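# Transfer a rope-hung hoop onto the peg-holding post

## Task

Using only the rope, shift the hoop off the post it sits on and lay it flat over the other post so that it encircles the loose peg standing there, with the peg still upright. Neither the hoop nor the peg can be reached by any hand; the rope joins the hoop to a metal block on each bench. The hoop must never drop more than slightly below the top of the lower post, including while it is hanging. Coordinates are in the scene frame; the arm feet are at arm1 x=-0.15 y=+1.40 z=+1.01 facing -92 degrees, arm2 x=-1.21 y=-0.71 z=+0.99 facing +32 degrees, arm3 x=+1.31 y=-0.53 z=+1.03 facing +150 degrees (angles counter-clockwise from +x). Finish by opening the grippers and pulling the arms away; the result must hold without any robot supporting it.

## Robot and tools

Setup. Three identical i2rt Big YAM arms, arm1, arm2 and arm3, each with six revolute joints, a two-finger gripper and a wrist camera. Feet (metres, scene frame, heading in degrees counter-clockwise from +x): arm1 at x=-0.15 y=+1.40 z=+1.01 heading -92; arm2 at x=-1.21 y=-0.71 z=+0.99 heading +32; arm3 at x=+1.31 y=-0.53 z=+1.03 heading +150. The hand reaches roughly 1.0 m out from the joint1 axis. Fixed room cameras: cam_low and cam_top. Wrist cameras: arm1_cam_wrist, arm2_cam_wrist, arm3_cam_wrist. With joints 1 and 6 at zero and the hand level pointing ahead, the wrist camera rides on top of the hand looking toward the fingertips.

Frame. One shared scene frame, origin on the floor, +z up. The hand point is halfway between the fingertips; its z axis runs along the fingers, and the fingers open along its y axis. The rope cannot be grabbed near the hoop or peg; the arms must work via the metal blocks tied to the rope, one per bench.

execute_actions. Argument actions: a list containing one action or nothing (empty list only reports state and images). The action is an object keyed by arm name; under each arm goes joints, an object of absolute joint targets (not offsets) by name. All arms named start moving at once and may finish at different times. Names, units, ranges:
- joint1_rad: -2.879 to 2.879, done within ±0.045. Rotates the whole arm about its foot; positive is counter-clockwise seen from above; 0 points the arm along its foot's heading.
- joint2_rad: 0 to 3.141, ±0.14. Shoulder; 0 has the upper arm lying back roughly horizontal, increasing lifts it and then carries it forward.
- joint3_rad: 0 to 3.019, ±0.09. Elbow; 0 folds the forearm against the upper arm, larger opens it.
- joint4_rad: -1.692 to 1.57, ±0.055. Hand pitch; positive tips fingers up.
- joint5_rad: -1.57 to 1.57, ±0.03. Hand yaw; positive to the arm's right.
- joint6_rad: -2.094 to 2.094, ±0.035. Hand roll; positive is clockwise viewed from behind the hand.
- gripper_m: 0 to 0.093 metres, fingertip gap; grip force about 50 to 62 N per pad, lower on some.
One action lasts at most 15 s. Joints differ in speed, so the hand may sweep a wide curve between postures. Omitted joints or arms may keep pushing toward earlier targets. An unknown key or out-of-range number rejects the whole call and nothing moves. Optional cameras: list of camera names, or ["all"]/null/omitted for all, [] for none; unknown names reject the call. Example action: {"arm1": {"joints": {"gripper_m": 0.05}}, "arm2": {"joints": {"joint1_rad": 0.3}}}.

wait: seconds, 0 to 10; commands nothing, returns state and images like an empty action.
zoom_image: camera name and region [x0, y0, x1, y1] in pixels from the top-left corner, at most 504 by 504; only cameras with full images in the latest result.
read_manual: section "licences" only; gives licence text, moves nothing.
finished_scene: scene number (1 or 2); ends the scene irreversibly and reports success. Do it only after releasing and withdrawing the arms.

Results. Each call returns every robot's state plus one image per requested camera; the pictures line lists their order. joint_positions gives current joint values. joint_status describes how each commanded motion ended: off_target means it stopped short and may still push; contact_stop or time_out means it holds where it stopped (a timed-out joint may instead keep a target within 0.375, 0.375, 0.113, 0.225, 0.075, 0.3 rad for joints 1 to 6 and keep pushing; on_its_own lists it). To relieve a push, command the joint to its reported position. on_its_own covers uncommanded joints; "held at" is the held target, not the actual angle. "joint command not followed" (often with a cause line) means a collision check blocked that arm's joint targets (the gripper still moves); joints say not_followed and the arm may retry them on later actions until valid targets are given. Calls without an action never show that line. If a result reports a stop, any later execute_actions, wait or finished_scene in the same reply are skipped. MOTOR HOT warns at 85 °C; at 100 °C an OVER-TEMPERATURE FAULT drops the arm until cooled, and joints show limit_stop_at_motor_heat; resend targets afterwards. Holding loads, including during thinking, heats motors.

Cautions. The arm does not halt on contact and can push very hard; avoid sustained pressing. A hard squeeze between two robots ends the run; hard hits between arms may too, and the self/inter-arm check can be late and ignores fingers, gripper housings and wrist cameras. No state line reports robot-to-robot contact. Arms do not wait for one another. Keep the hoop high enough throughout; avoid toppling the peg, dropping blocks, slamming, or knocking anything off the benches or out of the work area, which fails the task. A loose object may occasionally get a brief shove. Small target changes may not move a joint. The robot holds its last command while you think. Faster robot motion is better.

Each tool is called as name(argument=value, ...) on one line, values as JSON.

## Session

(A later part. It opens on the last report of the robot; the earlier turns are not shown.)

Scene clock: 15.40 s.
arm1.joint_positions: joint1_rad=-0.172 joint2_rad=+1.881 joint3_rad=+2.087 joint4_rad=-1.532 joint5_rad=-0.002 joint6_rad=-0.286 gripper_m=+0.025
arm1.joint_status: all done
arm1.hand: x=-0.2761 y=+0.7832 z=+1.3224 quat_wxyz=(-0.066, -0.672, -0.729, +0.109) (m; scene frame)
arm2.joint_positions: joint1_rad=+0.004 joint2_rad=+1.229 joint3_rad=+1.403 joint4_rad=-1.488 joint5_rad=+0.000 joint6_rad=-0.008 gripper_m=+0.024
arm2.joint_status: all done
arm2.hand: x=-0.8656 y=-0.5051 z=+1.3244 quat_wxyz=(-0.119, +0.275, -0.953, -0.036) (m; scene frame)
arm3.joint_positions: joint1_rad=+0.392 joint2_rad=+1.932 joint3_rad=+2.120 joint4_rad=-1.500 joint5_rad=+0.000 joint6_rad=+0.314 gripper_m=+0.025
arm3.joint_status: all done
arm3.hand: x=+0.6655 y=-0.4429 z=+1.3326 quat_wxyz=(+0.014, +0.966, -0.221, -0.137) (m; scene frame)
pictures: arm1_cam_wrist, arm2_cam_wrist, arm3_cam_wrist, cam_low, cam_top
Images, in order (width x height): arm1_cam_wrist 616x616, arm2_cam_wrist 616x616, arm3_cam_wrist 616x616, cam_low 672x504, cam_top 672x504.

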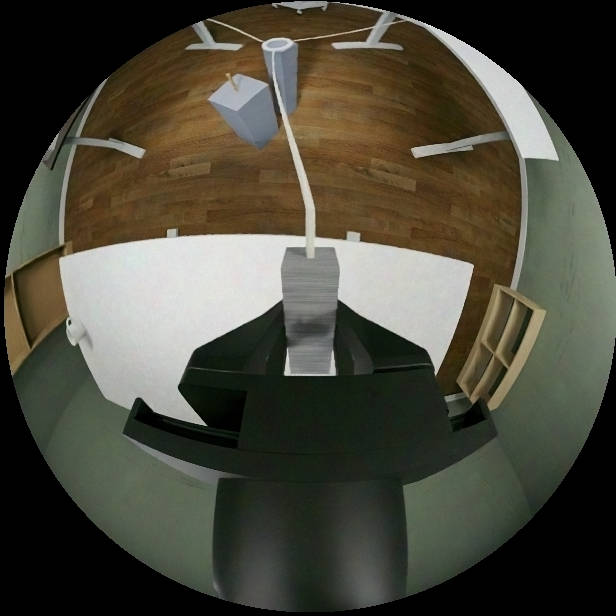

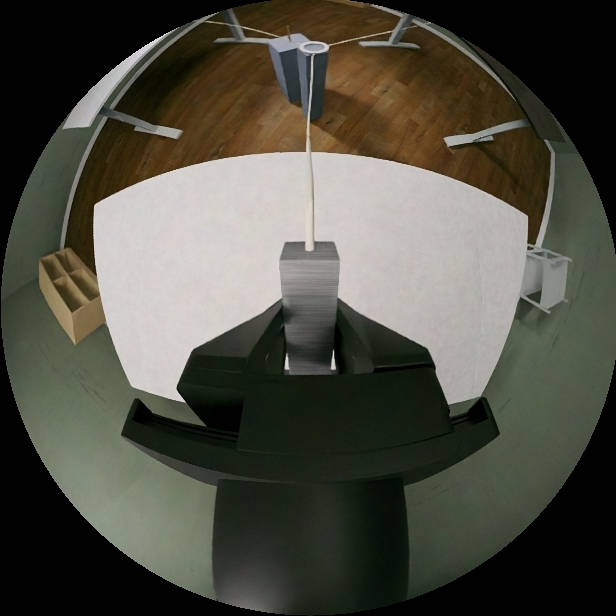

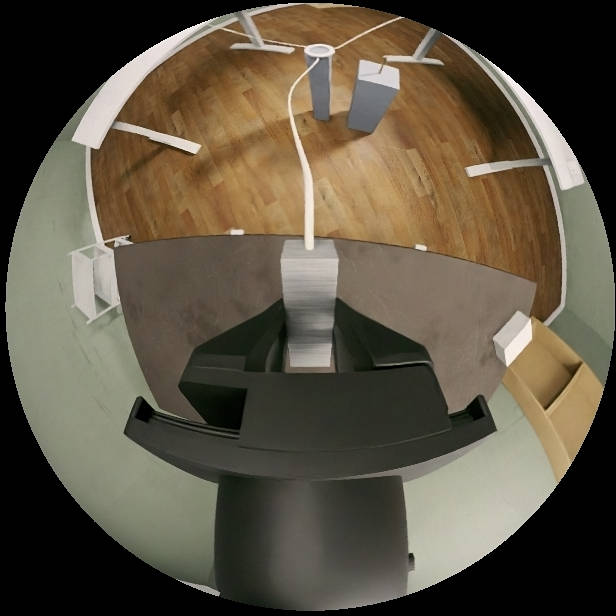

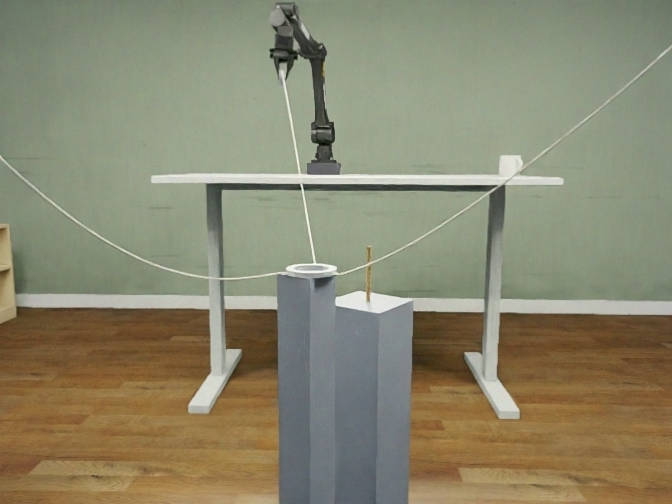

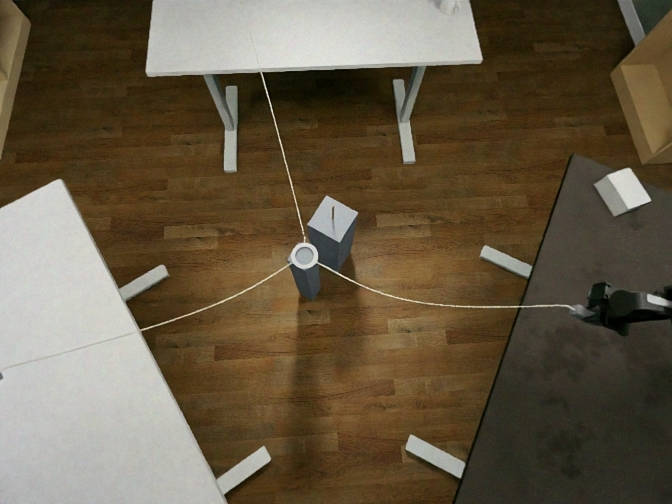

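execute_actions(actions=[{"arm1":{"joints":{"joint2_rad":1.80,"joint3_rad":2.02}},"arm2":{"joints":{"joint2_rad":1.015,"joint3_rad":1.27,"joint4_rad":-1.54}},"arm3":{"joints":{"joint2_rad":1.82,"joint3_rad":2.03}}}], cameras=["cam_low","cam_top","arm2_cam_wrist"])

Scene clock: 17.23 s.
arm1.joint_positions: joint1_rad=-0.172 joint2_rad=+1.831 joint3_rad=+2.013 joint4_rad=-1.533 joint5_rad=-0.002 joint6_rad=-0.287 gripper_m=+0.025
arm1.joint_status: all done
arm1.hand: x=-0.2717 y=+0.8041 z=+1.3201 quat_wxyz=(-0.060, -0.673, -0.730, +0.099) (m; scene frame)
arm2.joint_positions: joint1_rad=+0.004 joint2_rad=+1.019 joint3_rad=+1.255 joint4_rad=-1.539 joint5_rad=+0.000 joint6_rad=-0.008 gripper_m=+0.024
arm2.joint_status: all done
arm2.hand: x=-0.9335 y=-0.5472 z=+1.3276 quat_wxyz=(-0.125, +0.275, -0.953, -0.038) (m; scene frame)
arm3.joint_positions: joint1_rad=+0.392 joint2_rad=+1.841 joint3_rad=+2.028 joint4_rad=-1.500 joint5_rad=+0.000 joint6_rad=+0.315 gripper_m=+0.025
arm3.joint_status: all done
arm3.hand: x=+0.6966 y=-0.4470 z=+1.3482 quat_wxyz=(+0.014, +0.966, -0.221, -0.136) (m; scene frame)
pictures: arm2_cam_wrist, cam_low, cam_top
Images, in order (width x height): arm2_cam_wrist 616x616, cam_low 672x504, cam_top 672x504.

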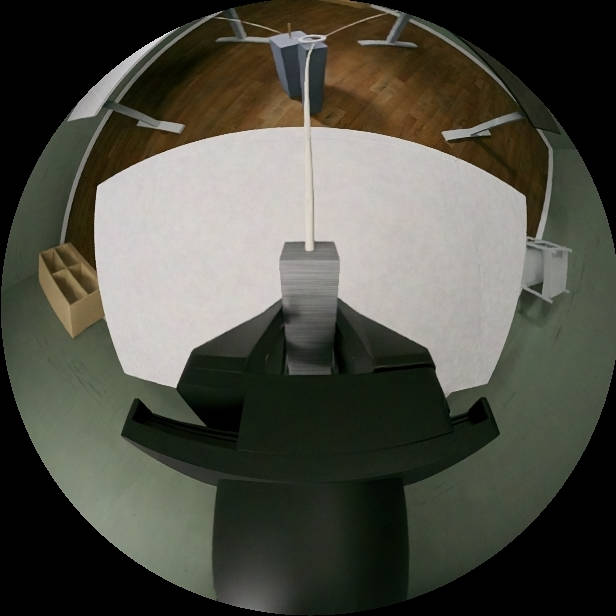

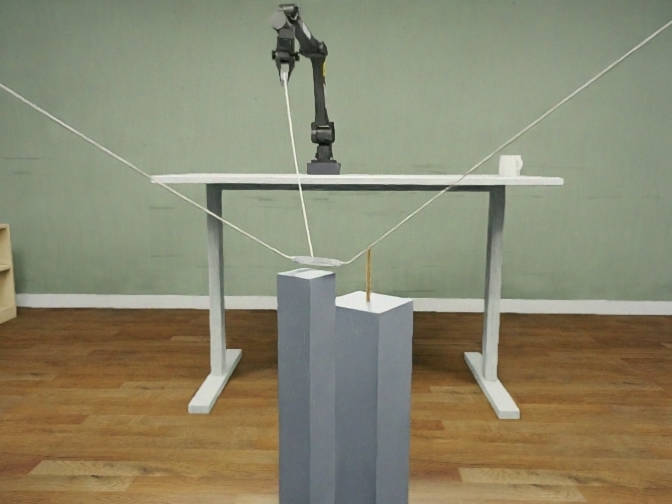

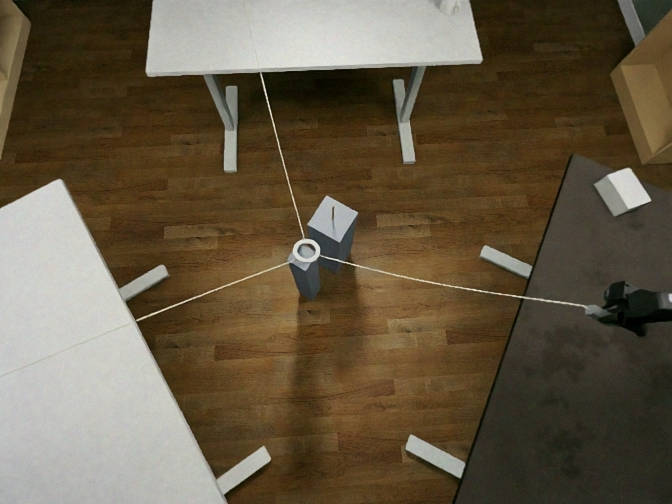

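execute_actions(actions=[{"arm1":{"joints":{"joint2_rad":1.66,"joint3_rad":1.89}},"arm2":{"joints":{"joint3_rad":1.37,"joint4_rad":-1.62}},"arm3":{"joints":{"joint2_rad":1.70,"joint3_rad":1.90}}}], cameras=["cam_low","cam_top"])

Scene clock: 18.90 s.
arm1.joint_positions: joint1_rad=-0.172 joint2_rad=+1.667 joint3_rad=+1.878 joint4_rad=-1.533 joint5_rad=-0.002 joint6_rad=-0.287 gripper_m=+0.025
arm1.joint_status: all done
arm1.hand: x=-0.2605 y=+0.8578 z=+1.3540 quat_wxyz=(-0.067, -0.672, -0.729, +0.111) (m; scene frame)
arm2.joint_positions: joint1_rad=+0.004 joint2_rad=+1.022 joint3_rad=+1.311 joint4_rad=-1.614 joint5_rad=+0.000 joint6_rad=-0.008 gripper_m=+0.024
arm2.joint_status: all done
arm2.hand: x=-0.9414 y=-0.5522 z=+1.3463 quat_wxyz=(-0.114, +0.275, -0.954, -0.035) (m; scene frame)
arm3.joint_positions: joint1_rad=+0.392 joint2_rad=+1.715 joint3_rad=+1.897 joint4_rad=-1.500 joint5_rad=+0.000 joint6_rad=+0.315 gripper_m=+0.025
arm3.joint_status: all done
arm3.hand: x=+0.7420 y=-0.4531 z=+1.3630 quat_wxyz=(+0.014, +0.966, -0.221, -0.133) (m; scene frame)
pictures: cam_low, cam_top
Images, in order (width x height): cam_low 672x504, cam_top 672x504.

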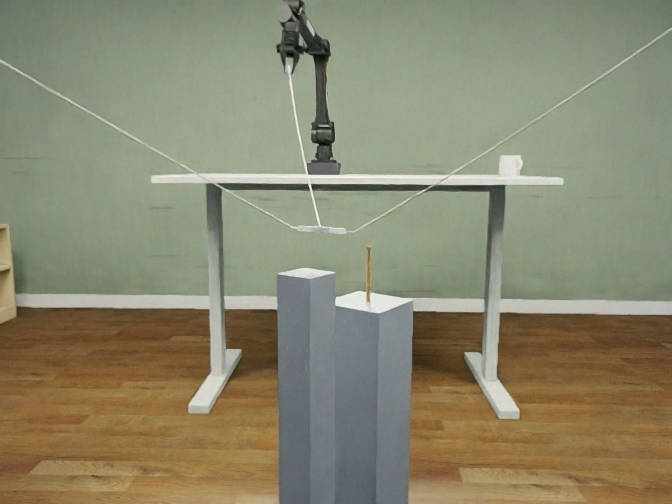

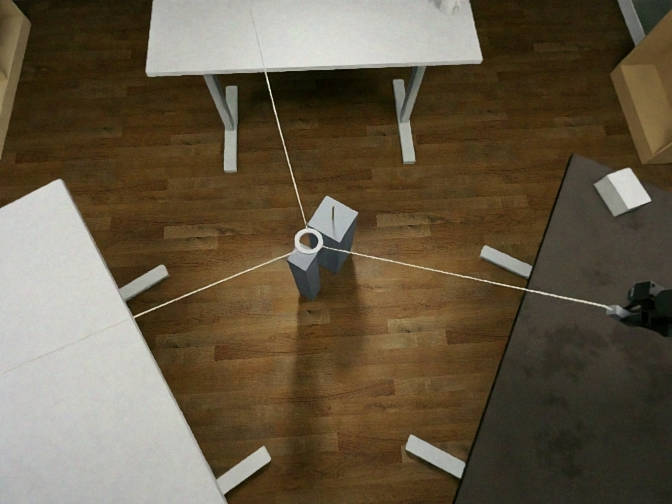

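execute_actions(actions=[{"arm1":{"joints":{"joint1_rad":-0.115,"joint2_rad":1.42,"joint3_rad":1.66}},"arm2":{"joints":{"joint1_rad":0.12,"joint2_rad":1.22,"joint3_rad":1.55,"joint4_rad":-1.59,"joint6_rad":0.1}},"arm3":{"joints":{"joint1_rad":0.23,"joint2_rad":1.64,"joint3_rad":1.86,"joint6_rad":0.16}}}], cameras=["cam_low","cam_top"])

execute_actions(actions=[{"arm1":{"joints":{"joint1_rad":-0.05,"joint2_rad":1.19,"joint3_rad":1.445}},"arm2":{"joints":{"joint1_rad":0.208,"joint2_rad":1.425,"joint3_rad":1.755,"joint4_rad":-1.565,"joint6_rad":0.2}},"arm3":{"joints":{"joint1_rad":0.065,"joint2_rad":1.615,"joint3_rad":1.842,"joint6_rad":0}}}])

Scene clock: 21.40 s.
arm1.joint_positions: joint1_rad=-0.107 joint2_rad=+1.416 joint3_rad=+1.651 joint4_rad=-1.533 joint5_rad=-0.002 joint6_rad=-0.288 gripper_m=+0.025
arm1.joint_status: all done
arm1.hand: x=-0.2122 y=+0.9426 z=+1.3776 quat_wxyz=(-0.077, -0.647, -0.749, +0.119) (m; scene frame)
arm2.joint_positions: joint1_rad=+0.123 joint2_rad=+1.245 joint3_rad=+1.490 joint4_rad=-1.594 joint5_rad=+0.000 joint6_rad=+0.092 gripper_m=+0.024
arm2.joint_status: all done
arm2.hand: x=-0.8987 y=-0.4714 z=+1.3506 quat_wxyz=(-0.099, +0.285, -0.952, -0.043) (m; scene frame)
arm3.joint_positions: joint1_rad=+0.228 joint2_rad=+1.668 joint3_rad=+1.854 joint4_rad=-1.500 joint5_rad=+0.001 joint6_rad=+0.176 gripper_m=+0.025
arm3.joint_status: all done
arm3.hand: x=+0.7788 y=-0.3649 z=+1.3696 quat_wxyz=(-0.006, +0.963, -0.234, -0.136) (m; scene frame)
pictures: cam_low, cam_top
Images, in order (width x height): cam_low 672x504, cam_top 672x504.

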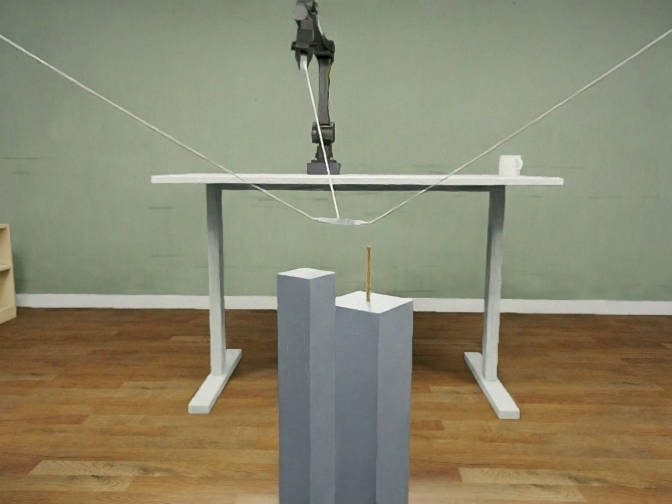

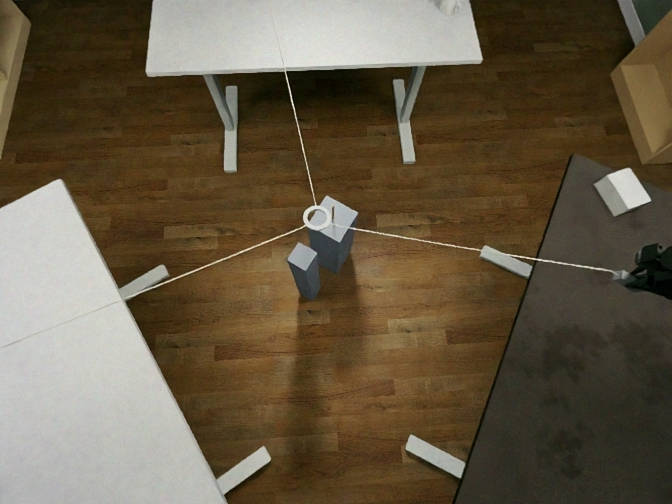

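Scene clock: 22.60 s.
arm1.joint_positions: joint1_rad=-0.046 joint2_rad=+1.187 joint3_rad=+1.436 joint4_rad=-1.533 joint5_rad=-0.002 joint6_rad=-0.288 gripper_m=+0.025
arm1.joint_status: all done
arm1.hand: x=-0.1768 y=+1.0246 z=+1.3745 quat_wxyz=(-0.084, -0.623, -0.768, +0.122) (m; scene frame)
arm2.joint_positions: joint1_rad=+0.212 joint2_rad=+1.454 joint3_rad=+1.692 joint4_rad=-1.568 joint5_rad=+0.000 joint6_rad=+0.192 gripper_m=+0.024
arm2.joint_status: all done
arm2.hand: x=-0.8598 y=-0.3864 z=+1.3519 quat_wxyz=(-0.103, +0.279, -0.953, -0.056) (m; scene frame)
arm3.joint_positions: joint1_rad=+0.063 joint2_rad=+1.648 joint3_rad=+1.839 joint4_rad=-1.500 joint5_rad=+0.001 joint6_rad=+0.016 gripper_m=+0.025
arm3.joint_status: all done
arm3.hand: x=+0.8193 y=-0.2818 z=+1.3733 quat_wxyz=(-0.027, +0.962, -0.236, -0.135) (m; scene frame)
pictures: arm1_cam_wrist, arm2_cam_wrist, arm3_cam_wrist, cam_low, cam_top
Images, in order (width x height): arm1_cam_wrist 616x616, arm2_cam_wrist 616x616, arm3_cam_wrist 616x616, cam_low 672x504, cam_top 672x504.

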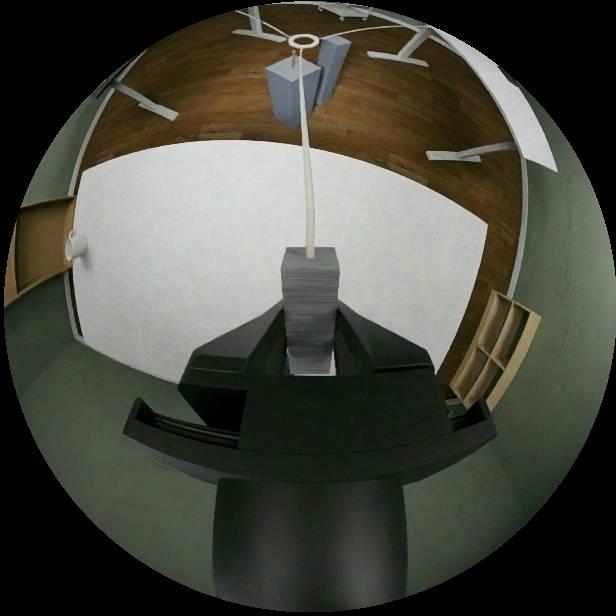

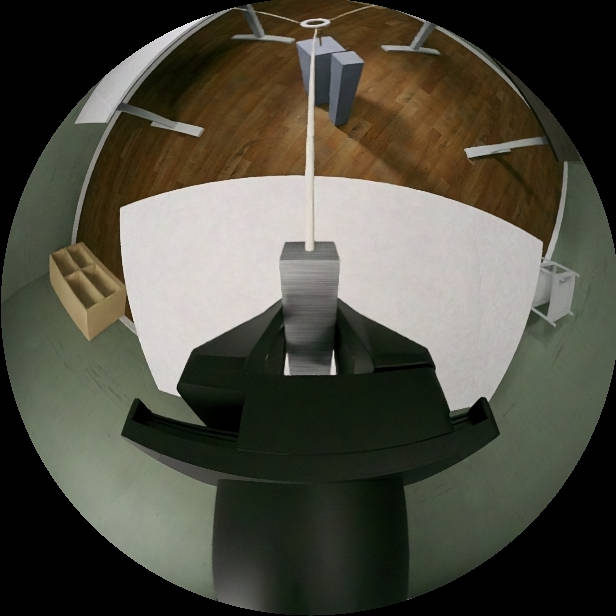

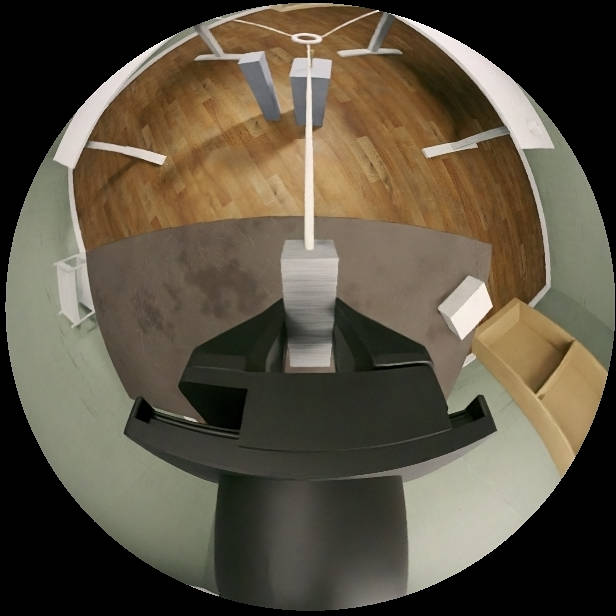

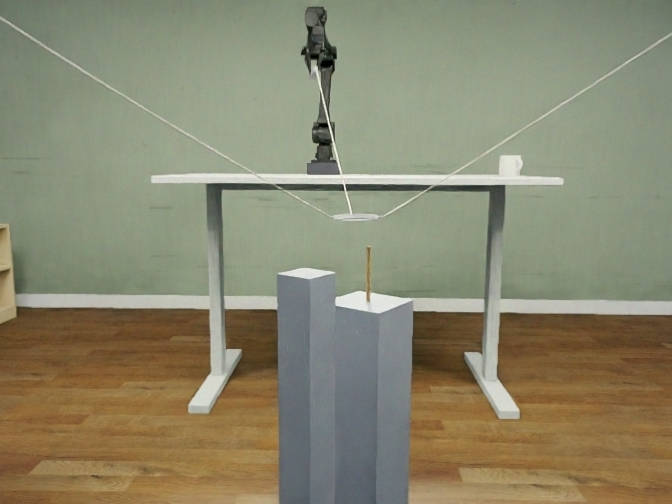

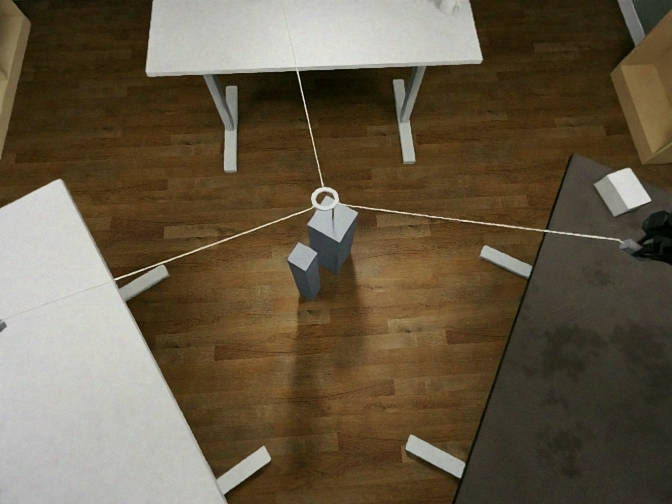

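execute_actions(actions=[{"arm1":{"joints":{"joint3_rad":1.325,"joint4_rad":-1.415}},"arm2":{"joints":{"joint3_rad":1.585,"joint4_rad":-1.32}},"arm3":{"joints":{"joint3_rad":1.722,"joint4_rad":-1.56}}}])

zoom_image(camera="cam_top", region=[290,170,380,250])

Scene clock: 24.50 s.
arm1.joint_positions: joint1_rad=-0.046 joint2_rad=+1.196 joint3_rad=+1.308 joint4_rad=-1.428 joint5_rad=-0.002 joint6_rad=-0.288 gripper_m=+0.025
arm1.joint_status: all done
arm1.hand: x=-0.1773 y=+1.0186 z=+1.3219 quat_wxyz=(-0.075, -0.624, -0.770, +0.109) (m; scene frame)
arm2.joint_positions: joint1_rad=+0.212 joint2_rad=+1.447 joint3_rad=+1.564 joint4_rad=-1.333 joint5_rad=+0.000 joint6_rad=+0.193 gripper_m=+0.024
arm2.joint_status: all done
arm2.hand: x=-0.8367 y=-0.3640 z=+1.3149 quat_wxyz=(-0.153, +0.276, -0.945, -0.083) (m; scene frame)
arm3.joint_positions: joint1_rad=+0.063 joint2_rad=+1.634 joint3_rad=+1.712 joint4_rad=-1.546 joint5_rad=+0.001 joint6_rad=+0.016 gripper_m=+0.025
arm3.joint_status: all done
arm3.hand: x=+0.8523 y=-0.2987 z=+1.3240 quat_wxyz=(-0.010, +0.970, -0.237, -0.058) (m; scene frame)
pictures: arm1_cam_wrist, arm2_cam_wrist, arm3_cam_wrist, cam_low, cam_top
Images, in order (width x height): arm1_cam_wrist 616x616, arm2_cam_wrist 616x616, arm3_cam_wrist 616x616, cam_low 672x504, cam_top 672x504.

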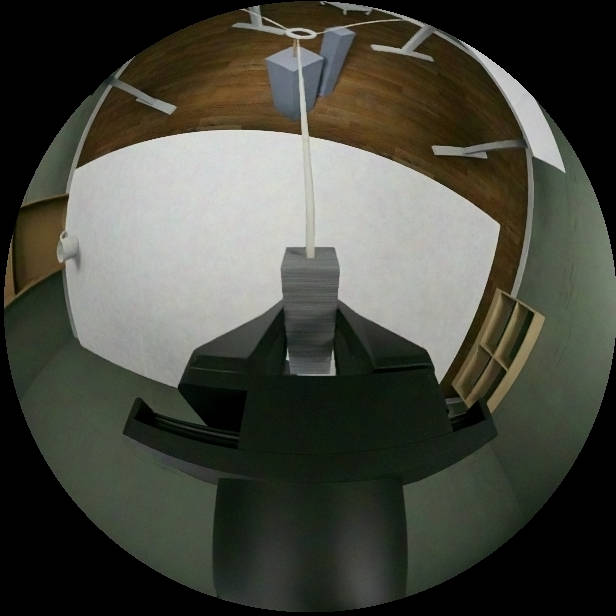

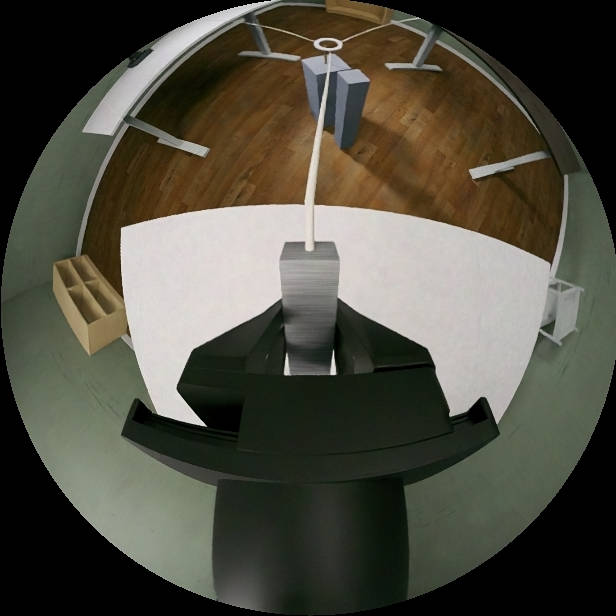

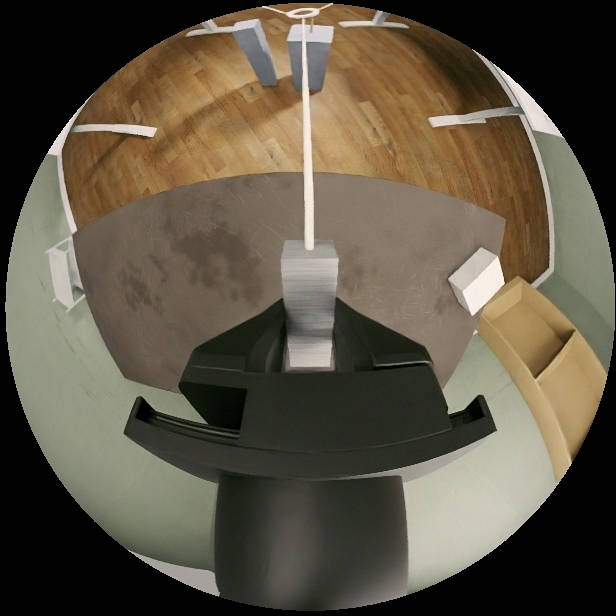

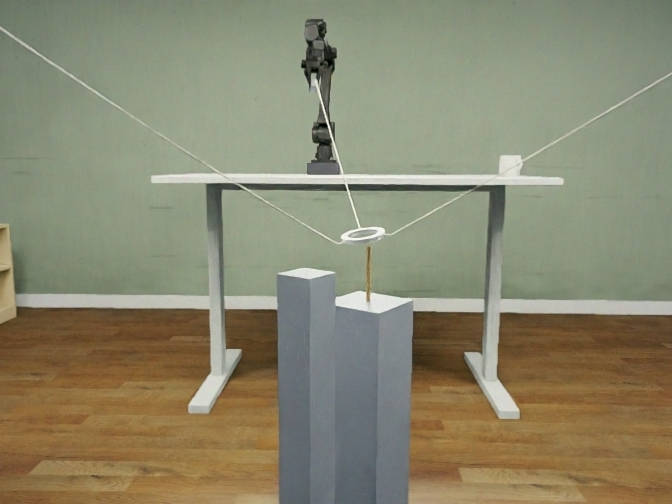

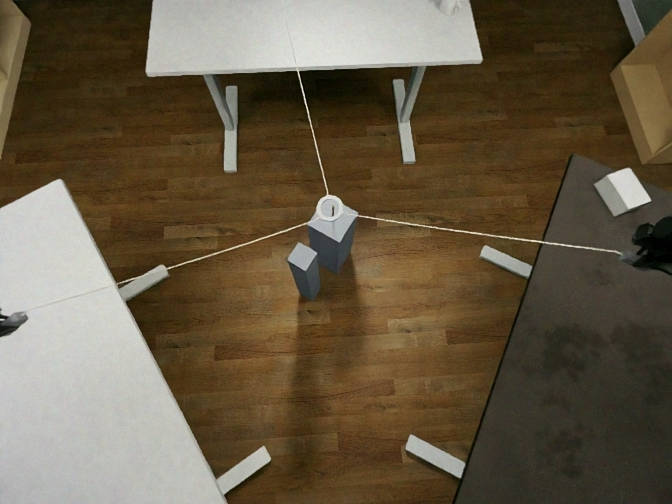

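Region (290, 170, 380, 250) of cam_top's 672x504 image, scaled by 5.600, with more detail than that image has.

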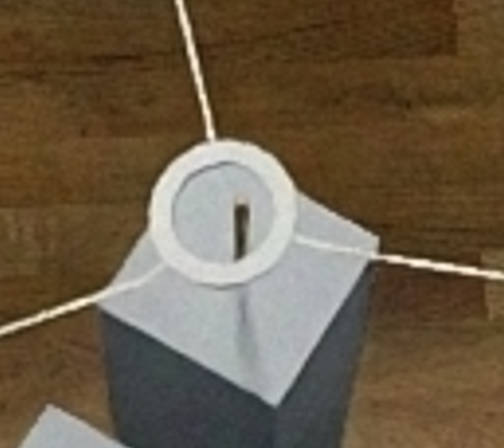

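execute_actions(actions=[{"arm1":{"joints":{"joint4_rad":-1.52}},"arm2":{"joints":{"joint3_rad":1.475,"joint4_rad":-1.24}}}], cameras=["cam_low","cam_top"])

zoom_image(camera="cam_top", region=[290,170,380,250])

Scene clock: 26.70 s.
arm1.joint_positions: joint1_rad=-0.046 joint2_rad=+1.196 joint3_rad=+1.308 joint4_rad=-1.508 joint5_rad=-0.002 joint6_rad=-0.288 gripper_m=+0.025
arm1.joint_status: all done
arm1.hand: x=-0.1758 y=+1.0378 z=+1.3175 quat_wxyz=(-0.053, -0.627, -0.773, +0.076) (m; scene frame)
arm2.joint_positions: joint1_rad=+0.212 joint2_rad=+1.445 joint3_rad=+1.453 joint4_rad=-1.252 joint5_rad=+0.000 joint6_rad=+0.193 gripper_m=+0.024
arm2.joint_status: all done
arm2.hand: x=-0.8406 y=-0.3673 z=+1.2711 quat_wxyz=(-0.141, +0.277, -0.947, -0.076) (m; scene frame)
arm3.joint_positions: joint1_rad=+0.063 joint2_rad=+1.634 joint3_rad=+1.712 joint4_rad=-1.546 joint5_rad=+0.001 joint6_rad=+0.016 gripper_m=+0.025
arm3.joint_status: not commanded
arm3.hand: x=+0.8523 y=-0.2987 z=+1.3240 quat_wxyz=(-0.010, +0.970, -0.237, -0.058) (m; scene frame)
pictures: cam_low, cam_top
Images, in order (width x height): cam_low 672x504, cam_top 672x504.

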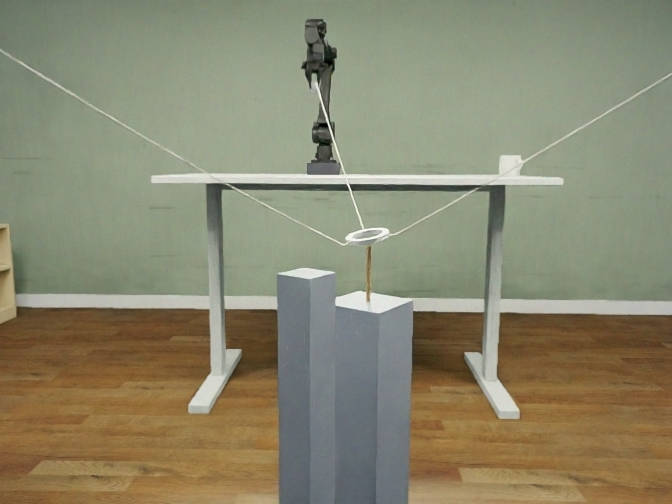

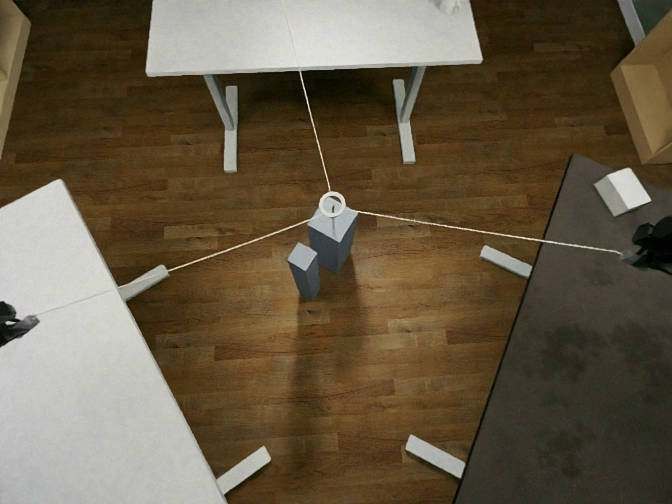

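Region (290, 170, 380, 250) of cam_top's 672x504 image, scaled by 5.600, with more detail than that image has.

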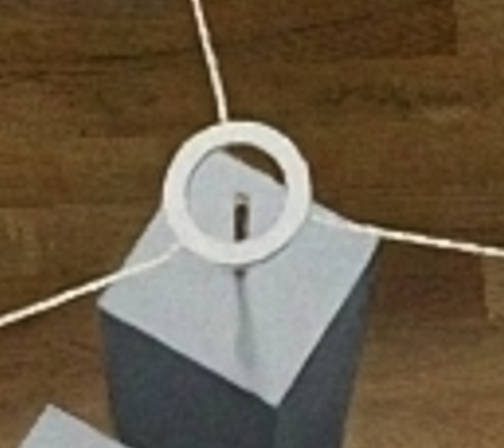

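execute_actions(actions=[{"arm1":{"joints":{"joint3_rad":1.145,"joint4_rad":-1.325}},"arm2":{"joints":{"joint3_rad":1.295,"joint4_rad":-1.03}},"arm3":{"joints":{"joint3_rad":1.542,"joint4_rad":-1.35}}}], cameras=["cam_low","cam_top"])

zoom_image(camera="cam_top", region=[290,170,380,250])

Scene clock: 30.03 s.
arm1.joint_positions: joint1_rad=-0.046 joint2_rad=+1.196 joint3_rad=+1.127 joint4_rad=-1.335 joint5_rad=-0.002 joint6_rad=-0.288 gripper_m=+0.025
arm1.joint_status: all done
arm1.hand: x=-0.1759 y=+1.0376 z=+1.2481 quat_wxyz=(-0.050, -0.628, -0.774, +0.073) (m; scene frame)
arm2.joint_positions: joint1_rad=+0.212 joint2_rad=+1.445 joint3_rad=+1.272 joint4_rad=-1.043 joint5_rad=+0.000 joint6_rad=+0.193 gripper_m=+0.024
arm2.joint_status: all done
arm2.hand: x=-0.8405 y=-0.3667 z=+1.2041 quat_wxyz=(-0.153, +0.276, -0.945, -0.082) (m; scene frame)
arm3.joint_positions: joint1_rad=+0.063 joint2_rad=+1.631 joint3_rad=+1.534 joint4_rad=-1.363 joint5_rad=+0.001 joint6_rad=+0.016 gripper_m=+0.025
arm3.joint_status: all done
arm3.hand: x=+0.8511 y=-0.2987 z=+1.2577 quat_wxyz=(-0.010, +0.969, -0.237, -0.062) (m; scene frame)
pictures: cam_low, cam_top
Images, in order (width x height): cam_low 672x504, cam_top 672x504.

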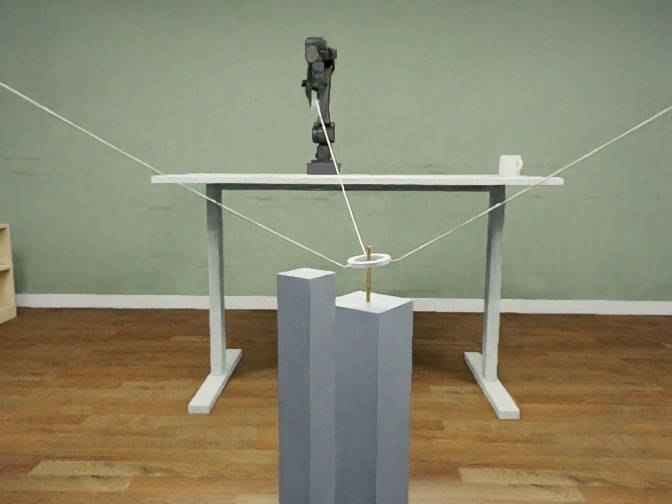

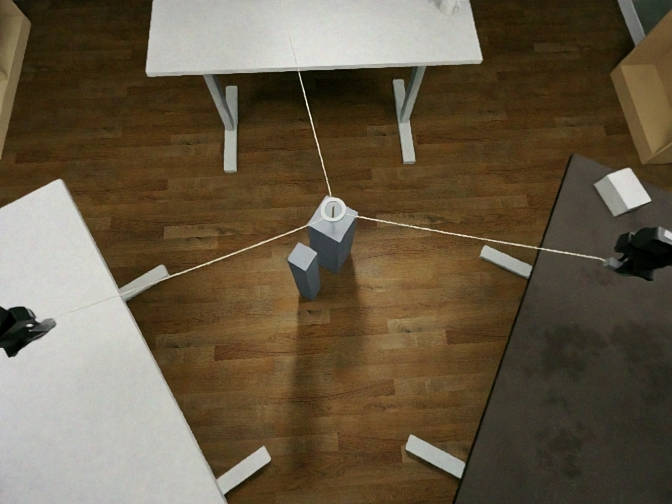

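Region (290, 170, 380, 250) of cam_top's 672x504 image, scaled by 5.600, with more detail than that image has.

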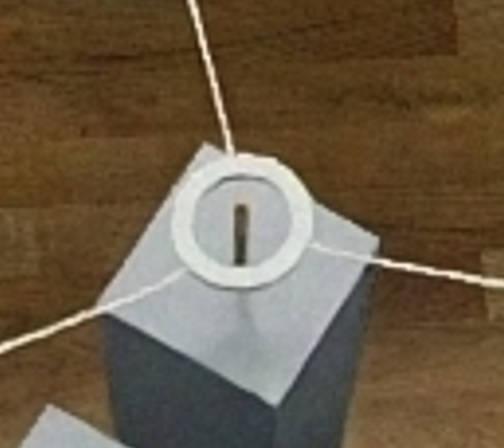

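execute_actions(actions=[{"arm1":{"joints":{"joint2_rad":1.295,"joint4_rad":-1.22}},"arm2":{"joints":{"joint2_rad":1.515,"joint4_rad":-0.94}},"arm3":{"joints":{"joint2_rad":1.71,"joint4_rad":-1.26}}}], cameras=["cam_low","cam_top"])

Scene clock: 31.43 s.
arm1.joint_positions: joint1_rad=-0.046 joint2_rad=+1.310 joint3_rad=+1.127 joint4_rad=-1.229 joint5_rad=-0.002 joint6_rad=-0.288 gripper_m=+0.025
arm1.joint_status: all done
arm1.hand: x=-0.1789 y=+1.0012 z=+1.2112 quat_wxyz=(-0.048, -0.628, -0.774, +0.070) (m; scene frame)
arm2.joint_positions: joint1_rad=+0.212 joint2_rad=+1.542 joint3_rad=+1.272 joint4_rad=-0.953 joint5_rad=+0.000 joint6_rad=+0.193 gripper_m=+0.024
arm2.joint_status: all done
arm2.hand: x=-0.8211 y=-0.3478 z=+1.1635 quat_wxyz=(-0.149, +0.277, -0.946, -0.081) (m; scene frame)
arm3.joint_positions: joint1_rad=+0.063 joint2_rad=+1.734 joint3_rad=+1.534 joint4_rad=-1.272 joint5_rad=+0.001 joint6_rad=+0.016 gripper_m=+0.025
arm3.joint_status: all done
arm3.hand: x=+0.8241 y=-0.2857 z=+1.2076 quat_wxyz=(-0.009, +0.970, -0.237, -0.056) (m; scene frame)
pictures: cam_low, cam_top
Images, in order (width x height): cam_low 672x504, cam_top 672x504.

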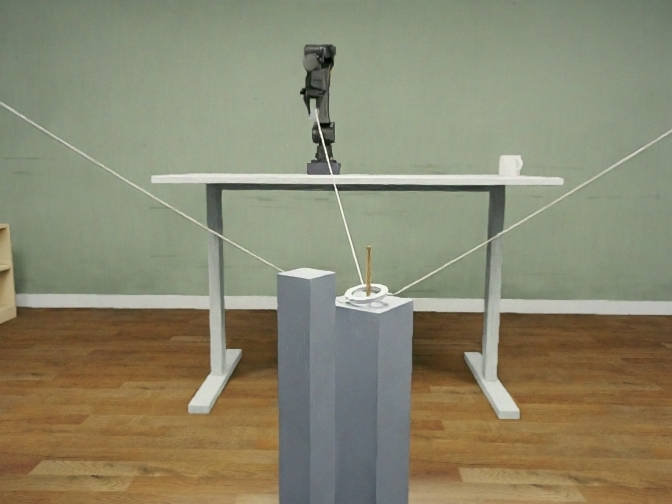

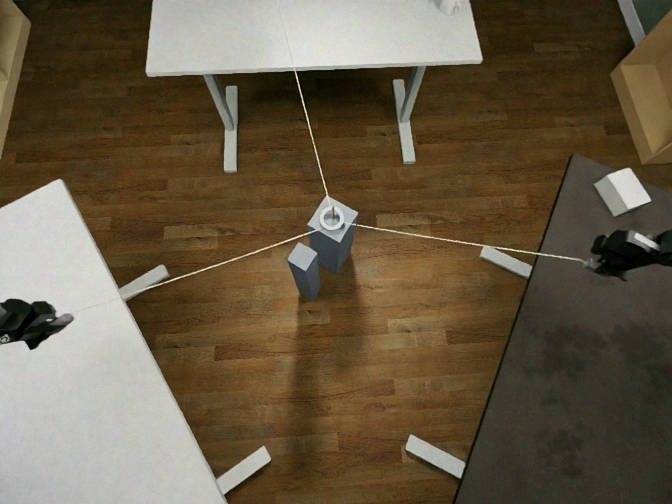

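Return to the grasp postures, stopping a little high first.

execute_actions(actions=[{"arm1":{"joints":{"joint2_rad":2.07,"joint3_rad":1.57,"joint4_rad":-0.98,"joint6_rad":-0.1}},"arm2":{"joints":{"joint2_rad":1.96,"joint3_rad":1.46,"joint4_rad":-0.94}},"arm3":{"joints":{"joint2_rad":2.07,"joint3_rad":1.495,"joint4_rad":-0.93}}}], cameras=["cam_low","cam_top"])

Scene clock: 33.50 s.
arm1.joint_positions: joint1_rad=-0.046 joint2_rad=+2.096 joint3_rad=+1.540 joint4_rad=-0.981 joint5_rad=-0.001 joint6_rad=-0.114 gripper_m=+0.025
arm1.joint_status: all done
arm1.hand: x=-0.1953 y=+0.8008 z=+0.9884 quat_wxyz=(-0.014, -0.695, -0.719, +0.017) (m; scene frame)
arm2.joint_positions: joint1_rad=+0.212 joint2_rad=+1.984 joint3_rad=+1.430 joint4_rad=-0.941 joint5_rad=+0.000 joint6_rad=+0.193 gripper_m=+0.024
arm2.joint_status: all done
arm2.hand: x=-0.7873 y=-0.3141 z=+0.9893 quat_wxyz=(-0.030, +0.281, -0.959, -0.019) (m; scene frame)
arm3.joint_positions: joint1_rad=+0.063 joint2_rad=+2.091 joint3_rad=+1.477 joint4_rad=-0.946 joint5_rad=+0.001 joint6_rad=+0.016 gripper_m=+0.025
arm3.joint_status: all done
arm3.hand: x=+0.7893 y=-0.2703 z=+0.9951 quat_wxyz=(+0.001, +0.971, -0.237, -0.013) (m; scene frame)
pictures: cam_low, cam_top
Images, in order (width x height): cam_low 672x504, cam_top 672x504.

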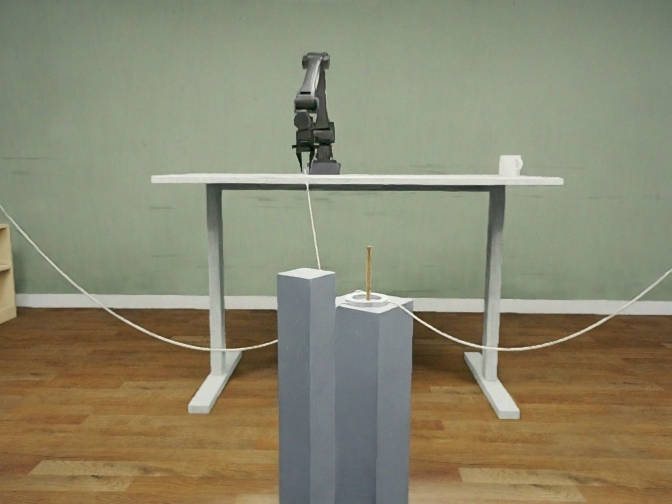

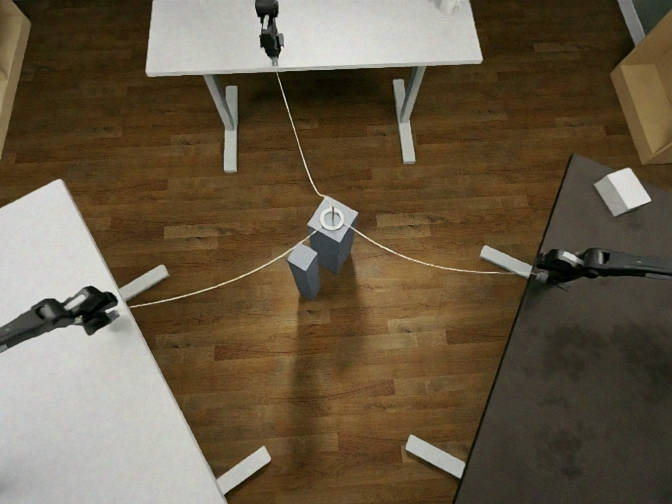

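execute_actions(actions=[{"arm1":{"joints":{"joint3_rad":1.505}},"arm2":{"joints":{"joint3_rad":1.36}},"arm3":{"joints":{"joint3_rad":1.43}}}], cameras=[])

execute_actions(actions=[{"arm1":{"joints":{"gripper_m":0.07}},"arm2":{"joints":{"gripper_m":0.07}},"arm3":{"joints":{"gripper_m":0.07}}}], cameras=[])

execute_actions(actions=[{"arm1":{"joints":{"joint2_rad":1.6}},"arm2":{"joints":{"joint2_rad":1.5}},"arm3":{"joints":{"joint2_rad":1.6}}}], cameras=["cam_low","cam_top"])

finished_scene(scene=1)

Scene clock: 36.43 s.
arm1.joint_positions: joint1_rad=-0.046 joint2_rad=+2.093 joint3_rad=+1.495 joint4_rad=-0.981 joint5_rad=-0.001 joint6_rad=-0.114 gripper_m=+0.025
arm1.joint_status: all done
arm1.hand: x=-0.1938 y=+0.8202 z=+0.9756 quat_wxyz=(-0.001, -0.695, -0.719, +0.001) (m; scene frame)
arm2.joint_positions: joint1_rad=+0.212 joint2_rad=+1.980 joint3_rad=+1.342 joint4_rad=-0.941 joint5_rad=+0.000 joint6_rad=+0.193 gripper_m=+0.024
arm2.joint_status: all done
arm2.hand: x=-0.8163 y=-0.3415 z=+0.9634 quat_wxyz=(+0.007, +0.281, -0.960, +0.000) (m; scene frame)
arm3.joint_positions: joint1_rad=+0.063 joint2_rad=+2.089 joint3_rad=+1.425 joint4_rad=-0.941 joint5_rad=+0.001 joint6_rad=+0.016 gripper_m=+0.025
arm3.joint_status: all done
arm3.hand: x=+0.8097 y=-0.2806 z=+0.9802 quat_wxyz=(+0.006, +0.971, -0.237, +0.009) (m; scene frame)
pictures: none
No camera images: the call's "cameras" was empty. Leave "cameras" out to get every camera's image.

Scene clock: 37.10 s.
arm1.joint_positions: joint1_rad=-0.046 joint2_rad=+2.091 joint3_rad=+1.495 joint4_rad=-0.981 joint5_rad=-0.001 joint6_rad=-0.114 gripper_m=+0.070
arm1.joint_status: all done
arm1.hand: x=-0.1938 y=+0.8200 z=+0.9765 quat_wxyz=(-0.001, -0.695, -0.719, +0.002) (m; scene frame)
arm2.joint_positions: joint1_rad=+0.212 joint2_rad=+1.979 joint3_rad=+1.342 joint4_rad=-0.941 joint5_rad=+0.000 joint6_rad=+0.193 gripper_m=+0.070
arm2.joint_status: all done
arm2.hand: x=-0.8162 y=-0.3414 z=+0.9636 quat_wxyz=(+0.007, +0.281, -0.960, +0.000) (m; scene frame)
arm3.joint_positions: joint1_rad=+0.063 joint2_rad=+2.088 joint3_rad=+1.425 joint4_rad=-0.941 joint5_rad=+0.001 joint6_rad=+0.016 gripper_m=+0.070
arm3.joint_status: all done
arm3.hand: x=+0.8096 y=-0.2805 z=+0.9804 quat_wxyz=(+0.006, +0.971, -0.237, +0.008) (m; scene frame)
pictures: none
No camera images: the call's "cameras" was empty. Leave "cameras" out to get every camera's image.

Scene clock: 38.60 s.
arm1.joint_positions: joint1_rad=-0.046 joint2_rad=+1.590 joint3_rad=+1.490 joint4_rad=-0.981 joint5_rad=-0.001 joint6_rad=-0.114 gripper_m=+0.070
arm1.joint_status: all done
arm1.hand: x=-0.1939 y=+0.8140 z=+1.2644 quat_wxyz=(-0.157, -0.673, -0.697, +0.191) (m; scene frame)
arm2.joint_positions: joint1_rad=+0.212 joint2_rad=+1.508 joint3_rad=+1.342 joint4_rad=-0.941 joint5_rad=+0.000 joint6_rad=+0.193 gripper_m=+0.070
arm2.joint_status: all done
arm2.hand: x=-0.8048 y=-0.3327 z=+1.2156 quat_wxyz=(-0.201, +0.273, -0.935, -0.107) (m; scene frame)
arm3.joint_positions: joint1_rad=+0.063 joint2_rad=+1.600 joint3_rad=+1.425 joint4_rad=-0.941 joint5_rad=+0.001 joint6_rad=+0.016 gripper_m=+0.070
arm3.joint_status: all done
arm3.hand: x=+0.7927 y=-0.2696 z=+1.2552 quat_wxyz=(-0.048, +0.945, -0.232, -0.227) (m; scene frame)
pictures: cam_low, cam_top
Images, in order (width x height): cam_low 672x504, cam_top 672x504.

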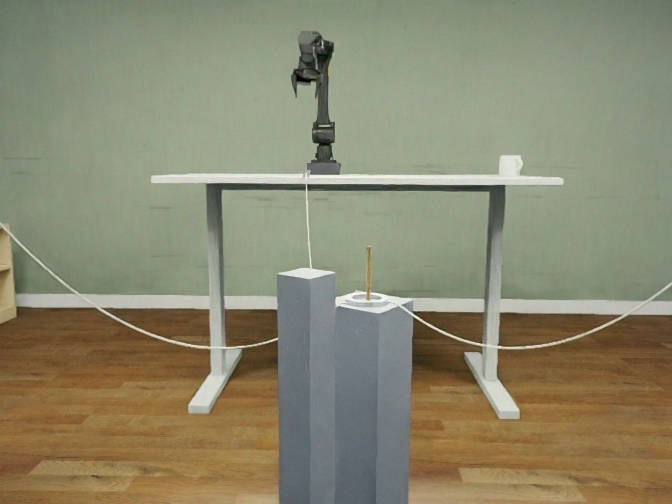

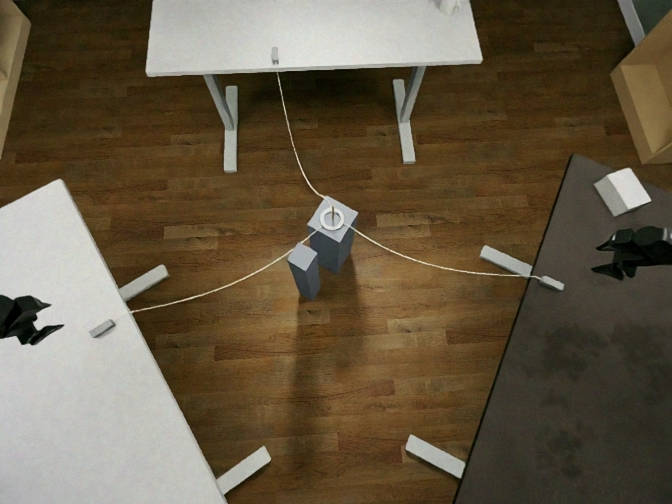

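The scene is finished: the task was done.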